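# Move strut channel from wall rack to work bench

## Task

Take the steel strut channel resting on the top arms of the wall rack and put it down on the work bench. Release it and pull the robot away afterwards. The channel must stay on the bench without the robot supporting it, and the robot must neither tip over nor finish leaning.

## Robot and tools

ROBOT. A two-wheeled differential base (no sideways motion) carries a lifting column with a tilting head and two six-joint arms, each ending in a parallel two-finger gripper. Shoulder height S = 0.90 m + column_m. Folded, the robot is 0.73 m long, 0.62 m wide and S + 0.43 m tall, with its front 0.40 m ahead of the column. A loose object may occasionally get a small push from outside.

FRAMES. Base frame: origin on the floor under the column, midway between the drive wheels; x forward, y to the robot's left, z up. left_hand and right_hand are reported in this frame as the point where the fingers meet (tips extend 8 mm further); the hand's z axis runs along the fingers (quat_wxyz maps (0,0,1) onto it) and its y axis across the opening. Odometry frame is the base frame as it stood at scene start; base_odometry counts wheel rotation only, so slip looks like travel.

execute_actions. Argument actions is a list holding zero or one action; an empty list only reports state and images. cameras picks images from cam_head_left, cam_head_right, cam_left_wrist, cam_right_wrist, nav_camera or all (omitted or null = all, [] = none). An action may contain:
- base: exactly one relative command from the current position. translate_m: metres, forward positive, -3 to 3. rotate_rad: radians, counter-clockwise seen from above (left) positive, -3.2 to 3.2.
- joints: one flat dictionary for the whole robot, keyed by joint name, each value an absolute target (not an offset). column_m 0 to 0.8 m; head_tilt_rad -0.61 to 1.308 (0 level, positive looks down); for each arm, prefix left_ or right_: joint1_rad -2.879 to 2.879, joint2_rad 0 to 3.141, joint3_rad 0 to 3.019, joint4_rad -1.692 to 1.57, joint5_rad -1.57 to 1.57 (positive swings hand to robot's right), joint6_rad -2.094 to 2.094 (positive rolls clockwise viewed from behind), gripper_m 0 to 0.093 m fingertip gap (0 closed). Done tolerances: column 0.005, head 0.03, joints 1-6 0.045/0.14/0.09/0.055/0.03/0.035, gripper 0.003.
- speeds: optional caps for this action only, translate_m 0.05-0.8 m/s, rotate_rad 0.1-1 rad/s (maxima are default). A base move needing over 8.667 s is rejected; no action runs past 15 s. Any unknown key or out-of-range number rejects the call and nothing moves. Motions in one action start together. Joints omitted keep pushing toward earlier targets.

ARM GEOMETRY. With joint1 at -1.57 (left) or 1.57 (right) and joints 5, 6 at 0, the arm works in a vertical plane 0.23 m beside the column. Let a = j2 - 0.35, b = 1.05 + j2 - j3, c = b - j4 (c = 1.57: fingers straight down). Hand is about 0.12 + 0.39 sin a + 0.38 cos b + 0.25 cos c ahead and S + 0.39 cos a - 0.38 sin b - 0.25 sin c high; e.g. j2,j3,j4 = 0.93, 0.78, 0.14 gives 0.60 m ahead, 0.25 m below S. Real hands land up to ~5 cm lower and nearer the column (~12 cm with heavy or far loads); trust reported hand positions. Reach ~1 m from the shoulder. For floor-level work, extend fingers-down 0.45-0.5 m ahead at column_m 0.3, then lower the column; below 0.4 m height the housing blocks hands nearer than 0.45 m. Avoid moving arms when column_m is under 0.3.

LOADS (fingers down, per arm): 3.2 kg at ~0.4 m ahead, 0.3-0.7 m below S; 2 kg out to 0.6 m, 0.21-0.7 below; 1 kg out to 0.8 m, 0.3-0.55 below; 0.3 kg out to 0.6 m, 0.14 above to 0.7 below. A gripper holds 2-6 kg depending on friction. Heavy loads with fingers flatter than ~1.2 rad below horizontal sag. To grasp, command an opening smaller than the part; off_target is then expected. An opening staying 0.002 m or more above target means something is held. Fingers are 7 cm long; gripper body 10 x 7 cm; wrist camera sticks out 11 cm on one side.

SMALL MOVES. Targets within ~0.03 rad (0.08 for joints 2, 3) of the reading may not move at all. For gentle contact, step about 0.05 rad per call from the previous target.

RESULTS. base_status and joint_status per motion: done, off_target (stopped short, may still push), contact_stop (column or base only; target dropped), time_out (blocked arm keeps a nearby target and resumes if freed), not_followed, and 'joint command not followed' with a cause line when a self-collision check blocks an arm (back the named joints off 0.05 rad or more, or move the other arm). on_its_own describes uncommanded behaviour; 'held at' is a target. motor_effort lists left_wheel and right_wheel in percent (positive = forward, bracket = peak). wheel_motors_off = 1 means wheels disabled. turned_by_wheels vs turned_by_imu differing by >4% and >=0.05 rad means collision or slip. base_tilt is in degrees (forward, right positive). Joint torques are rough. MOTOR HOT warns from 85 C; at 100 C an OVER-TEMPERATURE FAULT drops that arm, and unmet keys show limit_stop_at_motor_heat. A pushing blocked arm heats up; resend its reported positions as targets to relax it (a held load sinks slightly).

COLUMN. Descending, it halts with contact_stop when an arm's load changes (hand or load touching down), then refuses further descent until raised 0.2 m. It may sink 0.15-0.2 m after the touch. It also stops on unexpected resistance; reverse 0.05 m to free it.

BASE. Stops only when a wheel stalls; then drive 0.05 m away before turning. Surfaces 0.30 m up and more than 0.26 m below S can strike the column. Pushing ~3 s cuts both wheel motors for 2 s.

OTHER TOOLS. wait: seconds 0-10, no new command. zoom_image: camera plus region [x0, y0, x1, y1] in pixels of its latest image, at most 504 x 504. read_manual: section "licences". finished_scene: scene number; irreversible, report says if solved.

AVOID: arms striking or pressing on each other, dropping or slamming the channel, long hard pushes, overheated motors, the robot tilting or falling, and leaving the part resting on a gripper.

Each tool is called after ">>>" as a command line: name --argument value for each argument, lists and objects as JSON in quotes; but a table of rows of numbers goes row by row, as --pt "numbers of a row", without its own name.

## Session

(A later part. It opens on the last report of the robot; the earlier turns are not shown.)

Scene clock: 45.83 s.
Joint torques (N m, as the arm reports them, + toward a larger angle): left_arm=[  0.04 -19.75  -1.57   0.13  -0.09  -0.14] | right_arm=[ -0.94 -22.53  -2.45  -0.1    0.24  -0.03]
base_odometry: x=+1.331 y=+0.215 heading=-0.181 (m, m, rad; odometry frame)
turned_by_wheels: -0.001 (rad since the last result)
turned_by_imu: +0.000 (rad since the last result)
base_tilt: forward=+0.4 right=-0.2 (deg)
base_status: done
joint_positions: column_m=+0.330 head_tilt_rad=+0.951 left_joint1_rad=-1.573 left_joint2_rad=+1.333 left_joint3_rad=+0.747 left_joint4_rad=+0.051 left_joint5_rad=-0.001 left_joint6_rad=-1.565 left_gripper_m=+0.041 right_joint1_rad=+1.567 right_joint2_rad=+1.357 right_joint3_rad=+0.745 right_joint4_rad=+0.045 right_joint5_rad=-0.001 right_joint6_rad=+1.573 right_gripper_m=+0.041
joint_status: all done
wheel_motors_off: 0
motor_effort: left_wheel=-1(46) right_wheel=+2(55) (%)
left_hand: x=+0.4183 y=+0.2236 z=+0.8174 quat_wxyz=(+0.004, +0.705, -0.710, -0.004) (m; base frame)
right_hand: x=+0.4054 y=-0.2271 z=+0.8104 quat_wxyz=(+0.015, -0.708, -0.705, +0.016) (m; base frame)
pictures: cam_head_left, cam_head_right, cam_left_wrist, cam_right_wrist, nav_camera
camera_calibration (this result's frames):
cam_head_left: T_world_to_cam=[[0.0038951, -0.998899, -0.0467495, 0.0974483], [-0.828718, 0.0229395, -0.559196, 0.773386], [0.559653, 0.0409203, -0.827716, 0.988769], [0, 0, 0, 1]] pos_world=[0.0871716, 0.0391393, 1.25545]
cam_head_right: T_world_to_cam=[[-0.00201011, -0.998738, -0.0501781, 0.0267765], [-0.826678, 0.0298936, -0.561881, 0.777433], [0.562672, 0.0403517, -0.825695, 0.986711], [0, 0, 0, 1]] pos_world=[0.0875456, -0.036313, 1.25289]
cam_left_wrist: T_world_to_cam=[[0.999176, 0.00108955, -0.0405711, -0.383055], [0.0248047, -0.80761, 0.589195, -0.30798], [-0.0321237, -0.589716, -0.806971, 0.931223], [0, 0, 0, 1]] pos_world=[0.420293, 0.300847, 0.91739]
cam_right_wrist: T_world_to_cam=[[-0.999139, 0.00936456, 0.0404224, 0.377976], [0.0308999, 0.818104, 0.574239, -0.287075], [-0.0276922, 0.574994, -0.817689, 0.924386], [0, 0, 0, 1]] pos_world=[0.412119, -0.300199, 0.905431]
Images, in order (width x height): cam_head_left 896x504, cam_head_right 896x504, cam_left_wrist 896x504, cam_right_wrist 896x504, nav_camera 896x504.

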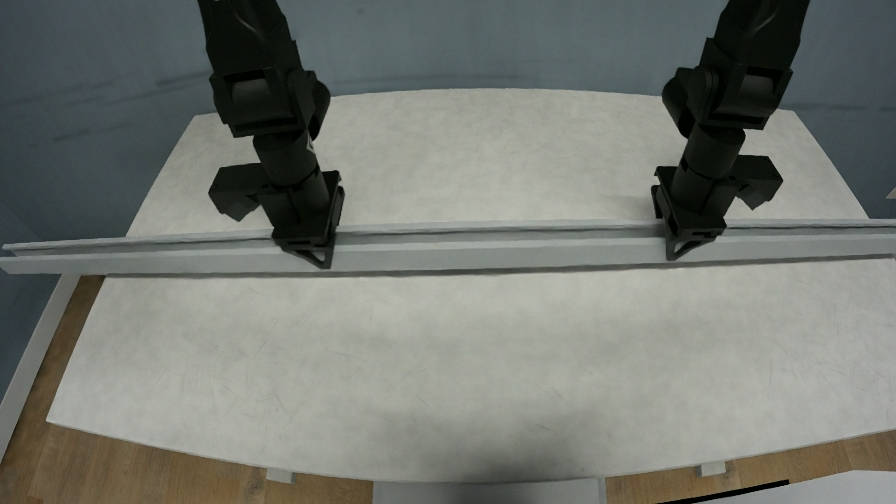

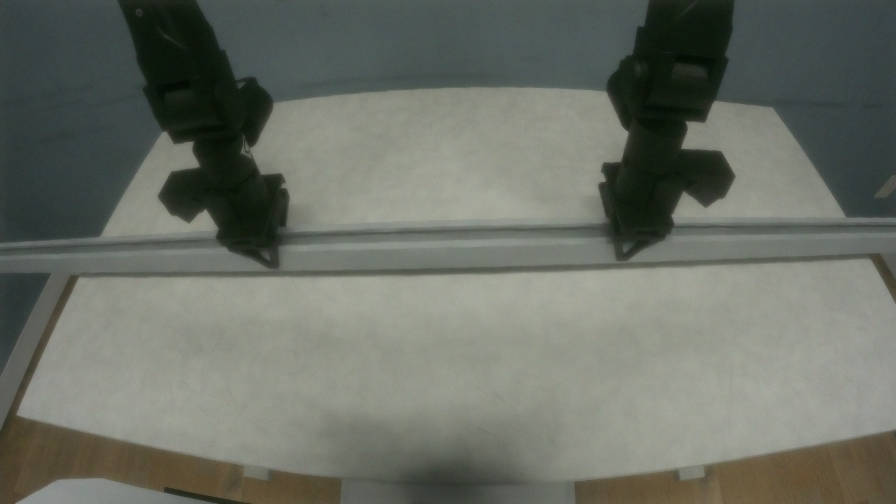

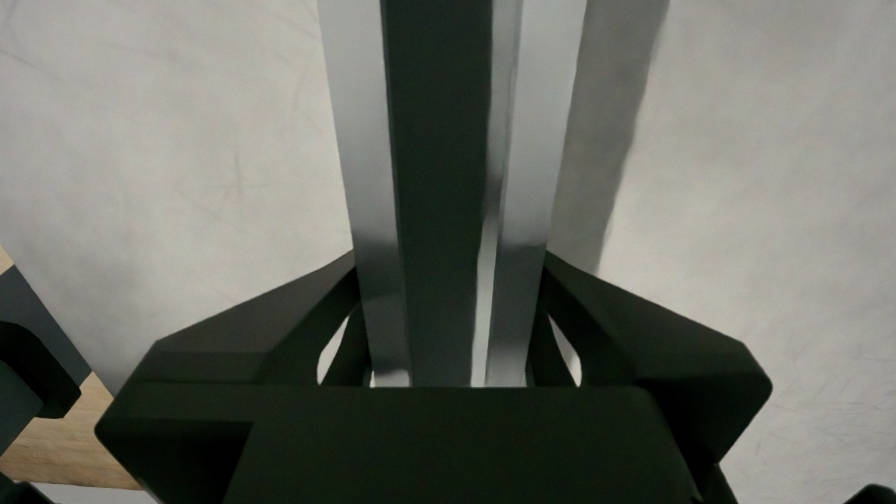

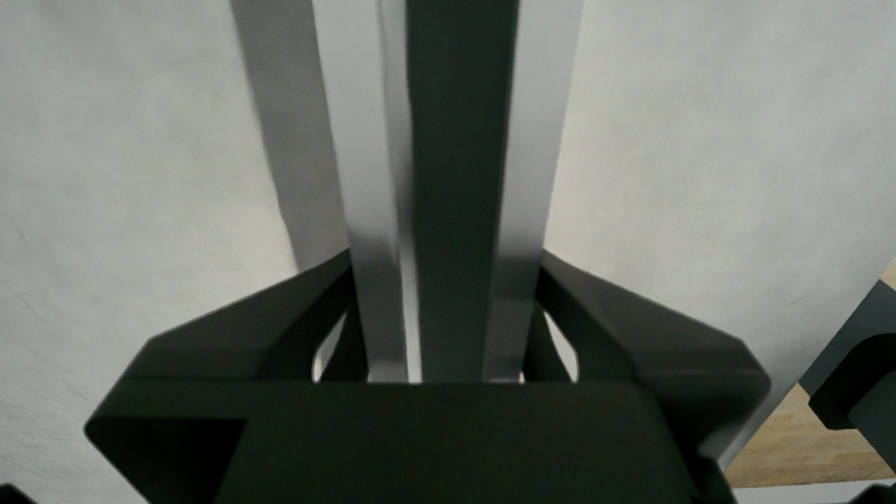

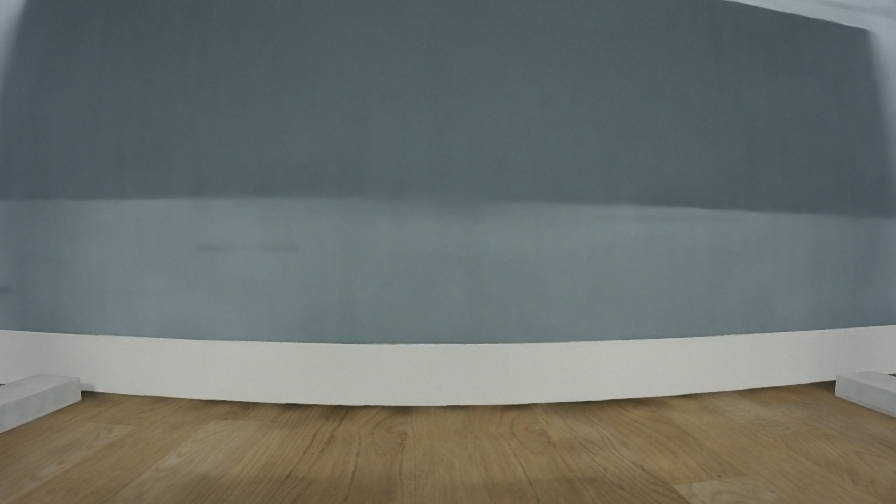

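>>> execute_actions --actions '[{"joints": {"column_m": 0.28}}]' --cameras '["cam_head_left", "cam_left_wrist"]'

Scene clock: 47.37 s.
Joint torques (N m, as the arm reports them, + toward a larger angle): left_arm=[ -0.01 -20.25  -1.86   0.14  -0.09  -0.14] | right_arm=[ -0.41 -22.64  -2.5   -0.15   0.18   0.  ]
base_odometry: x=+1.331 y=+0.215 heading=-0.181 (m, m, rad; odometry frame)
turned_by_wheels: +0.000 (rad since the last result)
turned_by_imu: +0.000 (rad since the last result)
base_tilt: forward=+0.4 right=-0.2 (deg)
base_status: not commanded
joint_positions: column_m=+0.280 head_tilt_rad=+0.951 left_joint1_rad=-1.573 left_joint2_rad=+1.333 left_joint3_rad=+0.747 left_joint4_rad=+0.051 left_joint5_rad=-0.001 left_joint6_rad=-1.565 left_gripper_m=+0.041 right_joint1_rad=+1.567 right_joint2_rad=+1.357 right_joint3_rad=+0.745 right_joint4_rad=+0.045 right_joint5_rad=-0.001 right_joint6_rad=+1.573 right_gripper_m=+0.041
joint_status: all done
wheel_motors_off: 0
motor_effort: left_wheel=-3(3) right_wheel=+1(2) (%)
left_hand: x=+0.4182 y=+0.2236 z=+0.7673 quat_wxyz=(+0.004, +0.705, -0.710, -0.004) (m; base frame)
right_hand: x=+0.4054 y=-0.2271 z=+0.7604 quat_wxyz=(+0.015, -0.708, -0.705, +0.016) (m; base frame)
pictures: cam_head_left, cam_left_wrist
camera_calibration (this result's frames):
cam_head_left: T_world_to_cam=[[0.00389509, -0.998899, -0.0467495, 0.0951114], [-0.828718, 0.0229395, -0.559196, 0.745432], [0.559653, 0.0409203, -0.827716, 0.947393], [0, 0, 0, 1]] pos_world=[0.0871716, 0.0391393, 1.20546]
cam_left_wrist: T_world_to_cam=[[0.999161, 0.00108889, -0.0409523, -0.38463], [0.0250289, -0.80761, 0.589185, -0.278543], [-0.0324319, -0.589716, -0.806959, 0.890908], [0, 0, 0, 1]] pos_world=[0.420173, 0.300847, 0.867288]
Images, in order (width x height): cam_head_left 896x504, cam_left_wrist 896x504.

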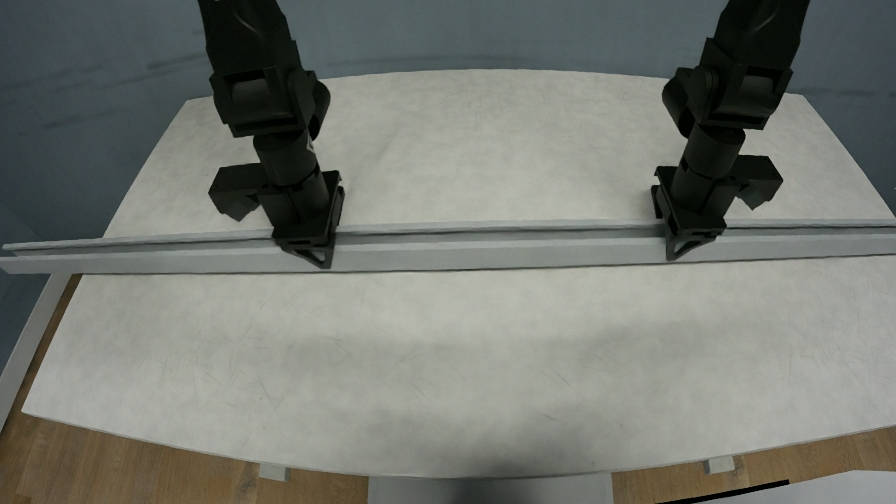

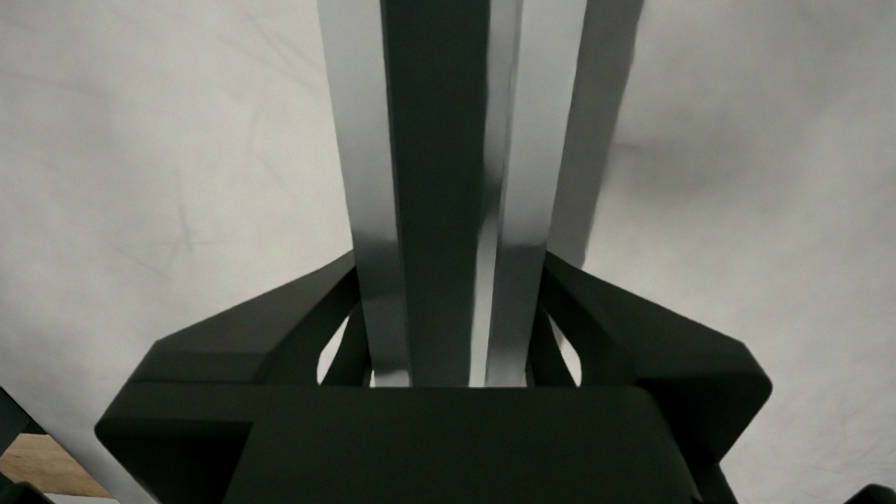

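>>> execute_actions --actions '[{"joints": {"column_m": 0.252}}]' --cameras '["cam_head_left", "cam_left_wrist"]'

Scene clock: 48.57 s.
Joint torques (N m, as the arm reports them, + toward a larger angle): left_arm=[  0.07 -18.43  -0.6    0.23  -0.09  -0.14] | right_arm=[ -0.63 -20.69  -1.28  -0.11   0.2   -0.01]
base_odometry: x=+1.331 y=+0.215 heading=-0.181 (m, m, rad; odometry frame)
turned_by_wheels: +0.000 (rad since the last result)
turned_by_imu: +0.000 (rad since the last result)
base_tilt: forward=+0.4 right=-0.1 (deg)
base_status: not commanded
joint_positions: column_m=+0.252 head_tilt_rad=+0.951 left_joint1_rad=-1.573 left_joint2_rad=+1.315 left_joint3_rad=+0.735 left_joint4_rad=+0.049 left_joint5_rad=-0.001 left_joint6_rad=-1.565 left_gripper_m=+0.041 right_joint1_rad=+1.567 right_joint2_rad=+1.343 right_joint3_rad=+0.735 right_joint4_rad=+0.045 right_joint5_rad=-0.001 right_joint6_rad=+1.574 right_gripper_m=+0.041
joint_status: all done
wheel_motors_off: 0
motor_effort: left_wheel=-2(4) right_wheel=+4(3) (%)
left_hand: x=+0.4178 y=+0.2237 z=+0.7450 quat_wxyz=(+0.003, +0.705, -0.710, -0.002) (m; base frame)
right_hand: x=+0.4049 y=-0.2270 z=+0.7369 quat_wxyz=(+0.013, -0.709, -0.705, +0.015) (m; base frame)
pictures: cam_head_left, cam_left_wrist
camera_calibration (this result's frames):
cam_head_left: T_world_to_cam=[[0.00389306, -0.998899, -0.0467497, 0.0938038], [-0.828742, 0.0229395, -0.55916, 0.729745], [0.559617, 0.0409203, -0.827741, 0.924269], [0, 0, 0, 1]] pos_world=[0.087169, 0.0391393, 1.17748]
cam_left_wrist: T_world_to_cam=[[0.999337, 0.00109684, -0.036378, -0.388689], [0.0223381, -0.807607, 0.589298, -0.264353], [-0.0287328, -0.58972, -0.807097, 0.871473], [0, 0, 0, 1]] pos_world=[0.419377, 0.300858, 0.845005]
Images, in order (width x height): cam_head_left 896x504, cam_left_wrist 896x504.

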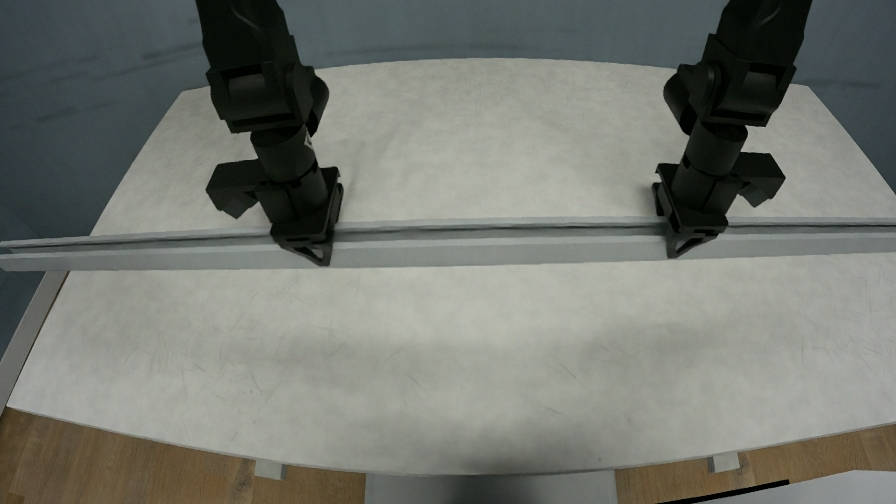

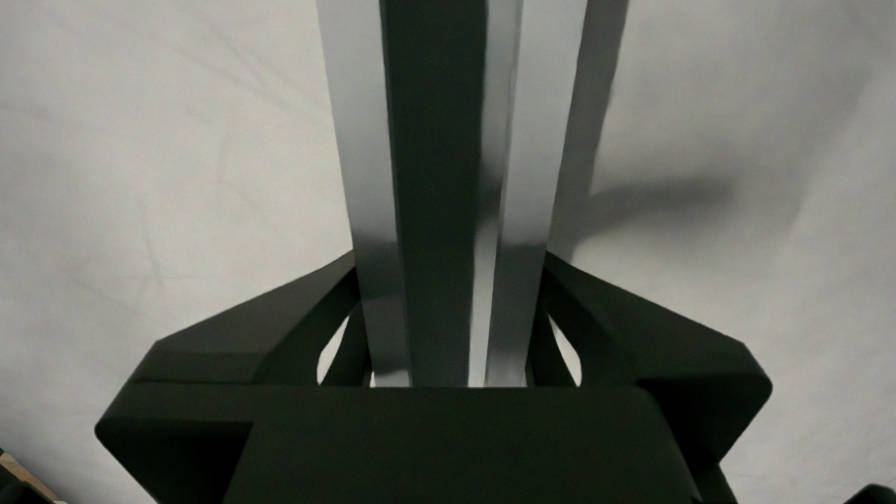

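>>> execute_actions --actions '[{"joints": {"left_joint2_rad": 1.315, "left_joint3_rad": 0.735, "left_joint4_rad": 0.049, "right_joint2_rad": 1.343, "right_joint3_rad": 0.735, "right_joint4_rad": 0.045}}]' --cameras '[]'

>>> execute_actions --actions '[{"joints": {"left_gripper_m": 0.093, "right_gripper_m": 0.093}}]' --cameras '["cam_head_left", "cam_left_wrist", "cam_right_wrist"]'

Scene clock: 49.30 s.
Joint torques (N m, as the arm reports them, + toward a larger angle): left_arm=[  0.05 -13.4   -0.22   0.55  -0.09  -0.14] | right_arm=[ -0.54 -16.09  -0.82   0.22   0.2   -0.05]
base_odometry: x=+1.331 y=+0.215 heading=-0.181 (m, m, rad; odometry frame)
turned_by_wheels: +0.000 (rad since the last result)
turned_by_imu: +0.000 (rad since the last result)
base_tilt: forward=+0.4 right=-0.2 (deg)
base_status: not commanded
joint_positions: column_m=+0.252 head_tilt_rad=+0.951 left_joint1_rad=-1.573 left_joint2_rad=+1.316 left_joint3_rad=+0.735 left_joint4_rad=+0.049 left_joint5_rad=-0.001 left_joint6_rad=-1.565 left_gripper_m=+0.041 right_joint1_rad=+1.567 right_joint2_rad=+1.344 right_joint3_rad=+0.735 right_joint4_rad=+0.045 right_joint5_rad=-0.001 right_joint6_rad=+1.574 right_gripper_m=+0.041
joint_status: all done
wheel_motors_off: 0
motor_effort: left_wheel=-2(3) right_wheel=+4(3) (%)
left_hand: x=+0.4172 y=+0.2237 z=+0.7445 quat_wxyz=(+0.003, +0.705, -0.710, -0.003) (m; base frame)
right_hand: x=+0.4046 y=-0.2270 z=+0.7366 quat_wxyz=(+0.014, -0.709, -0.705, +0.015) (m; base frame)
pictures: none
No camera images: the call's "cameras" was empty. Leave "cameras" out to get every camera's image.

Scene clock: 50.00 s.
Joint torques (N m, as the arm reports them, + toward a larger angle): left_arm=[  0.08 -13.54  -0.36   0.52  -0.09  -0.14] | right_arm=[ -0.72 -16.38  -0.68   0.03   0.17   0.  ]
base_odometry: x=+1.331 y=+0.215 heading=-0.181 (m, m, rad; odometry frame)
turned_by_wheels: +0.000 (rad since the last result)
turned_by_imu: +0.000 (rad since the last result)
base_tilt: forward=+0.4 right=-0.1 (deg)
base_status: not commanded
joint_positions: column_m=+0.252 head_tilt_rad=+0.951 left_joint1_rad=-1.573 left_joint2_rad=+1.316 left_joint3_rad=+0.735 left_joint4_rad=+0.049 left_joint5_rad=-0.001 left_joint6_rad=-1.564 left_gripper_m=+0.093 right_joint1_rad=+1.567 right_joint2_rad=+1.344 right_joint3_rad=+0.735 right_joint4_rad=+0.045 right_joint5_rad=-0.001 right_joint6_rad=+1.574 right_gripper_m=+0.093
joint_status: all done
wheel_motors_off: 0
motor_effort: left_wheel=-3(3) right_wheel=+6(4) (%)
left_hand: x=+0.4172 y=+0.2237 z=+0.7445 quat_wxyz=(+0.003, +0.704, -0.710, -0.003) (m; base frame)
right_hand: x=+0.4046 y=-0.2270 z=+0.7366 quat_wxyz=(+0.014, -0.709, -0.705, +0.015) (m; base frame)
pictures: cam_head_left, cam_left_wrist, cam_right_wrist
camera_calibration (this result's frames):
cam_head_left: T_world_to_cam=[[0.00389306, -0.998899, -0.0467497, 0.0938038], [-0.828742, 0.0229395, -0.55916, 0.729745], [0.559617, 0.0409203, -0.827741, 0.924269], [0, 0, 0, 1]] pos_world=[0.087169, 0.0391393, 1.17748]
cam_left_wrist: T_world_to_cam=[[0.999281, 0.000712871, -0.0379026, -0.386837], [0.0229269, -0.807615, 0.589264, -0.264294], [-0.0301907, -0.58971, -0.807051, 0.871665], [0, 0, 0, 1]] pos_world=[0.418934, 0.300857, 0.844555]
cam_right_wrist: T_world_to_cam=[[-0.999254, 0.00973818, 0.0373751, 0.382489], [0.0294634, 0.817886, 0.574626, -0.24451], [-0.0249728, 0.575298, -0.817562, 0.862877], [0, 0, 0, 1]] pos_world=[0.410956, -0.300156, 0.831662]
Images, in order (width x height): cam_head_left 896x504, cam_left_wrist 896x504, cam_right_wrist 896x504.

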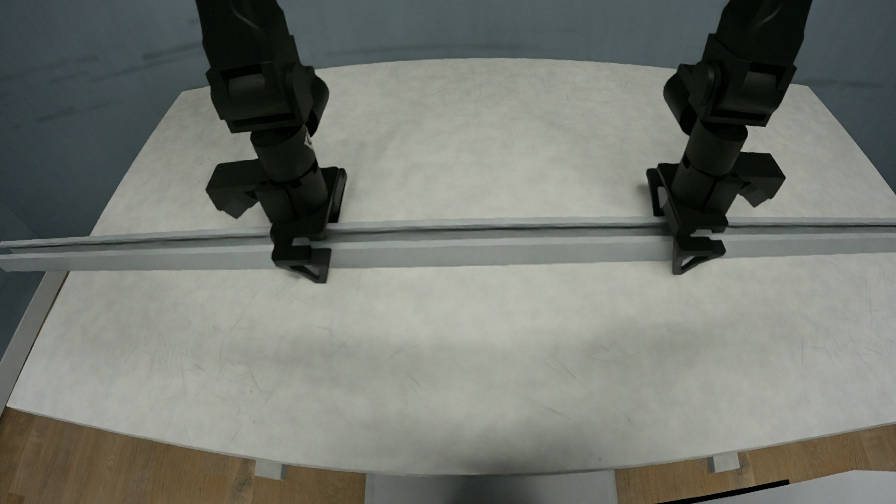

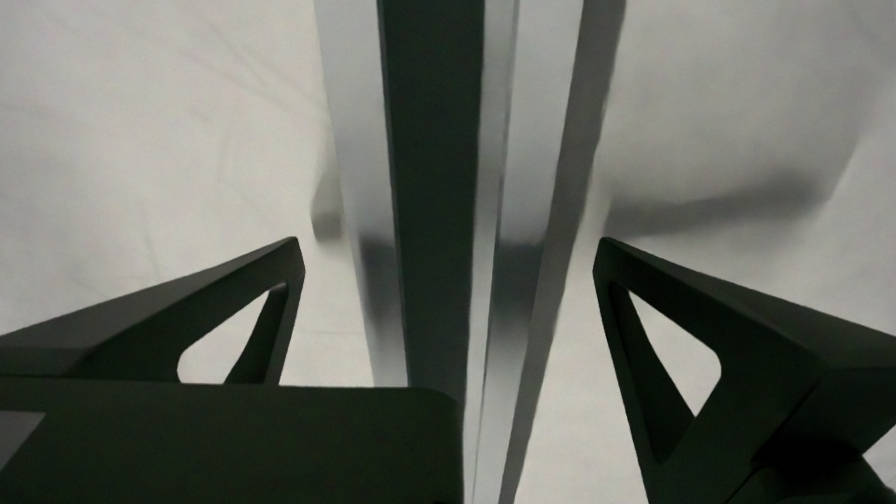

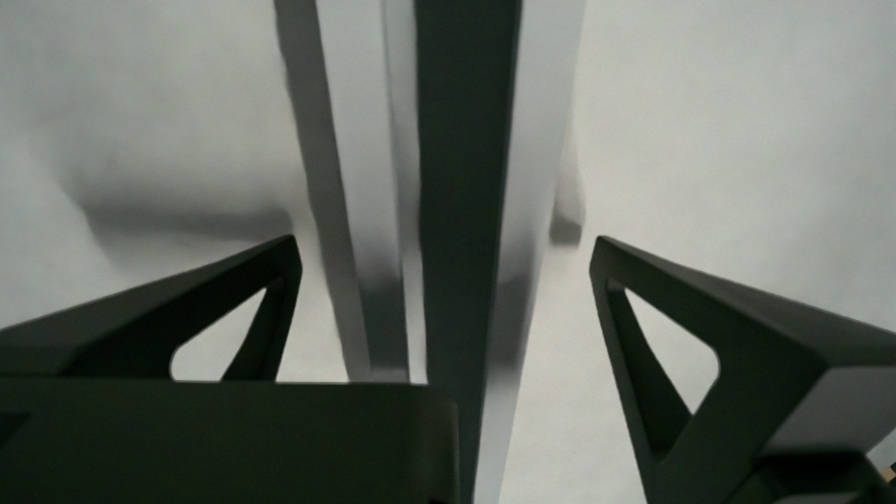

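>>> execute_actions --actions '[{"joints": {"column_m": 0.32}}]' --cameras '[]'

>>> execute_actions --actions '[{"base": {"translate_m": -0.7}, "joints": {"column_m": 0.40, "head_tilt_rad": 0.6}}]' --cameras '["cam_head_left", "cam_head_right", "nav_camera"]'

Scene clock: 51.60 s.
Joint torques (N m, as the arm reports them, + toward a larger angle): left_arm=[  0.06 -13.54  -0.13   0.53  -0.09  -0.14] | right_arm=[  0.17 -16.05  -0.9    0.34   0.18   0.03]
base_odometry: x=+1.331 y=+0.215 heading=-0.181 (m, m, rad; odometry frame)
turned_by_wheels: +0.000 (rad since the last result)
turned_by_imu: +0.000 (rad since the last result)
base_tilt: forward=+0.4 right=-0.1 (deg)
base_status: not commanded
joint_positions: column_m=+0.320 head_tilt_rad=+0.951 left_joint1_rad=-1.573 left_joint2_rad=+1.316 left_joint3_rad=+0.735 left_joint4_rad=+0.049 left_joint5_rad=-0.001 left_joint6_rad=-1.564 left_gripper_m=+0.093 right_joint1_rad=+1.567 right_joint2_rad=+1.344 right_joint3_rad=+0.735 right_joint4_rad=+0.045 right_joint5_rad=-0.001 right_joint6_rad=+1.574 right_gripper_m=+0.093
joint_status: all done
wheel_motors_off: 0
motor_effort: left_wheel=-3(2) right_wheel=+3(5) (%)
left_hand: x=+0.4172 y=+0.2237 z=+0.8124 quat_wxyz=(+0.003, +0.704, -0.710, -0.003) (m; base frame)
right_hand: x=+0.4046 y=-0.2270 z=+0.8045 quat_wxyz=(+0.014, -0.709, -0.705, +0.015) (m; base frame)
pictures: none
No camera images: the call's "cameras" was empty. Leave "cameras" out to get every camera's image.

Scene clock: 54.57 s.
Joint torques (N m, as the arm reports them, + toward a larger angle): left_arm=[  0.21 -13.34  -0.05   0.5   -0.09  -0.14] | right_arm=[ -0.08 -16.13  -0.74  -0.01   0.14   0.03]
base_odometry: x=+0.643 y=+0.341 heading=-0.183 (m, m, rad; odometry frame)
turned_by_wheels: -0.001 (rad since the last result)
turned_by_imu: -0.003 (rad since the last result)
base_tilt: forward=+0.4 right=-0.2 (deg)
base_status: done
joint_positions: column_m=+0.400 head_tilt_rad=+0.617 left_joint1_rad=-1.573 left_joint2_rad=+1.316 left_joint3_rad=+0.734 left_joint4_rad=+0.049 left_joint5_rad=-0.001 left_joint6_rad=-1.564 left_gripper_m=+0.093 right_joint1_rad=+1.567 right_joint2_rad=+1.344 right_joint3_rad=+0.734 right_joint4_rad=+0.045 right_joint5_rad=-0.001 right_joint6_rad=+1.574 right_gripper_m=+0.093
joint_status: all done
wheel_motors_off: 0
motor_effort: left_wheel=-1(40) right_wheel=+2(45) (%)
left_hand: x=+0.4165 y=+0.2237 z=+0.8924 quat_wxyz=(+0.004, +0.704, -0.710, -0.003) (m; base frame)
right_hand: x=+0.4039 y=-0.2270 z=+0.8845 quat_wxyz=(+0.014, -0.709, -0.705, +0.015) (m; base frame)
pictures: cam_head_left, cam_head_right, nav_camera
camera_calibration (this result's frames):
cam_head_left: T_world_to_cam=[[0.019008, -0.998899, -0.042888, 0.0946074], [-0.599556, 0.0229395, -0.800004, 1.13473], [0.800107, 0.0409203, -0.59846, 0.716854], [0, 0, 0, 1]] pos_world=[0.104975, 0.0391393, 1.34085]
cam_head_right: T_world_to_cam=[[0.0145534, -0.998738, -0.0480633, 0.0265232], [-0.596748, 0.0298936, -0.801872, 1.13779], [0.802297, 0.0403517, -0.59556, 0.713479], [0, 0, 0, 1]] pos_world=[0.106168, -0.036313, 1.33856]
Images, in order (width x height): cam_head_left 896x504, cam_head_right 896x504, nav_camera 896x504.

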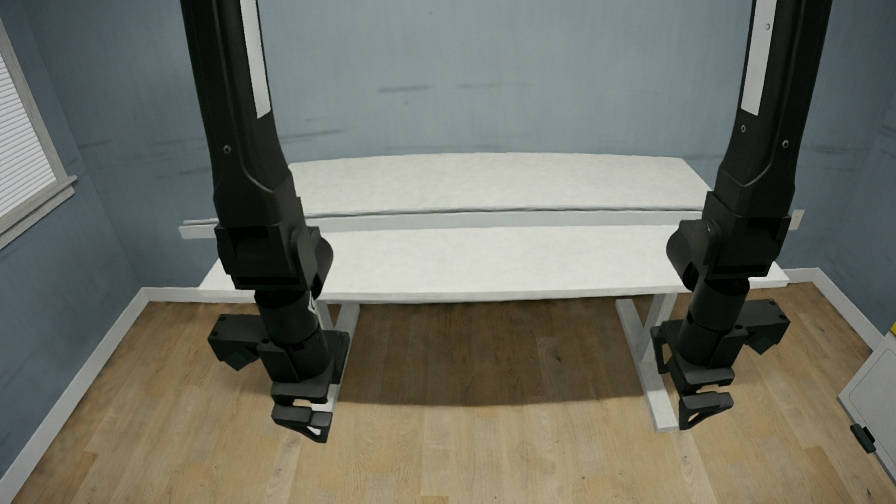

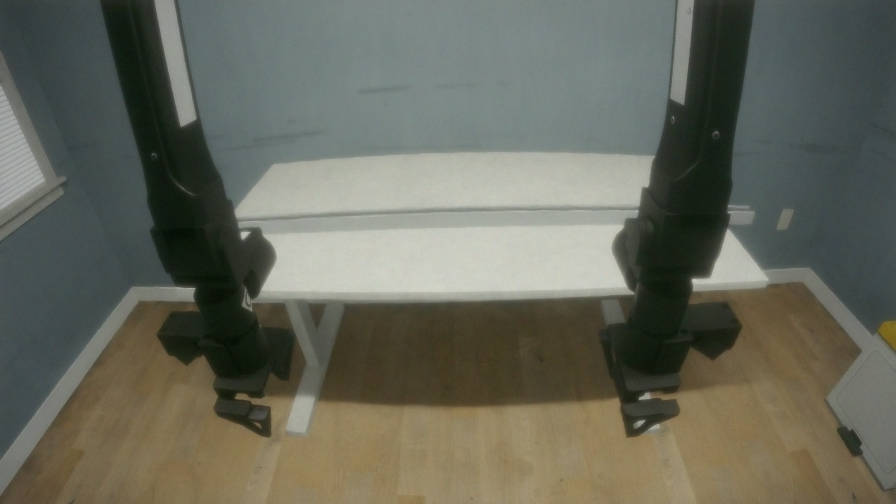

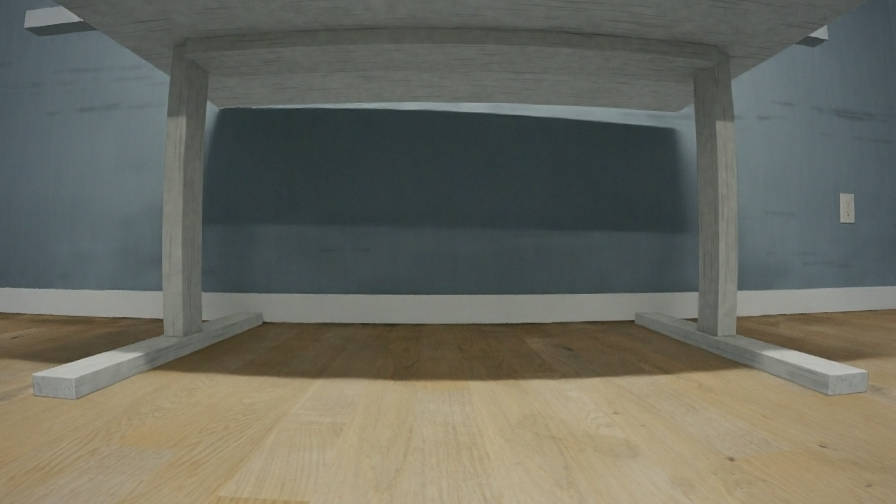

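>>> finished_scene --scene 1

The scene is finished: the task was done.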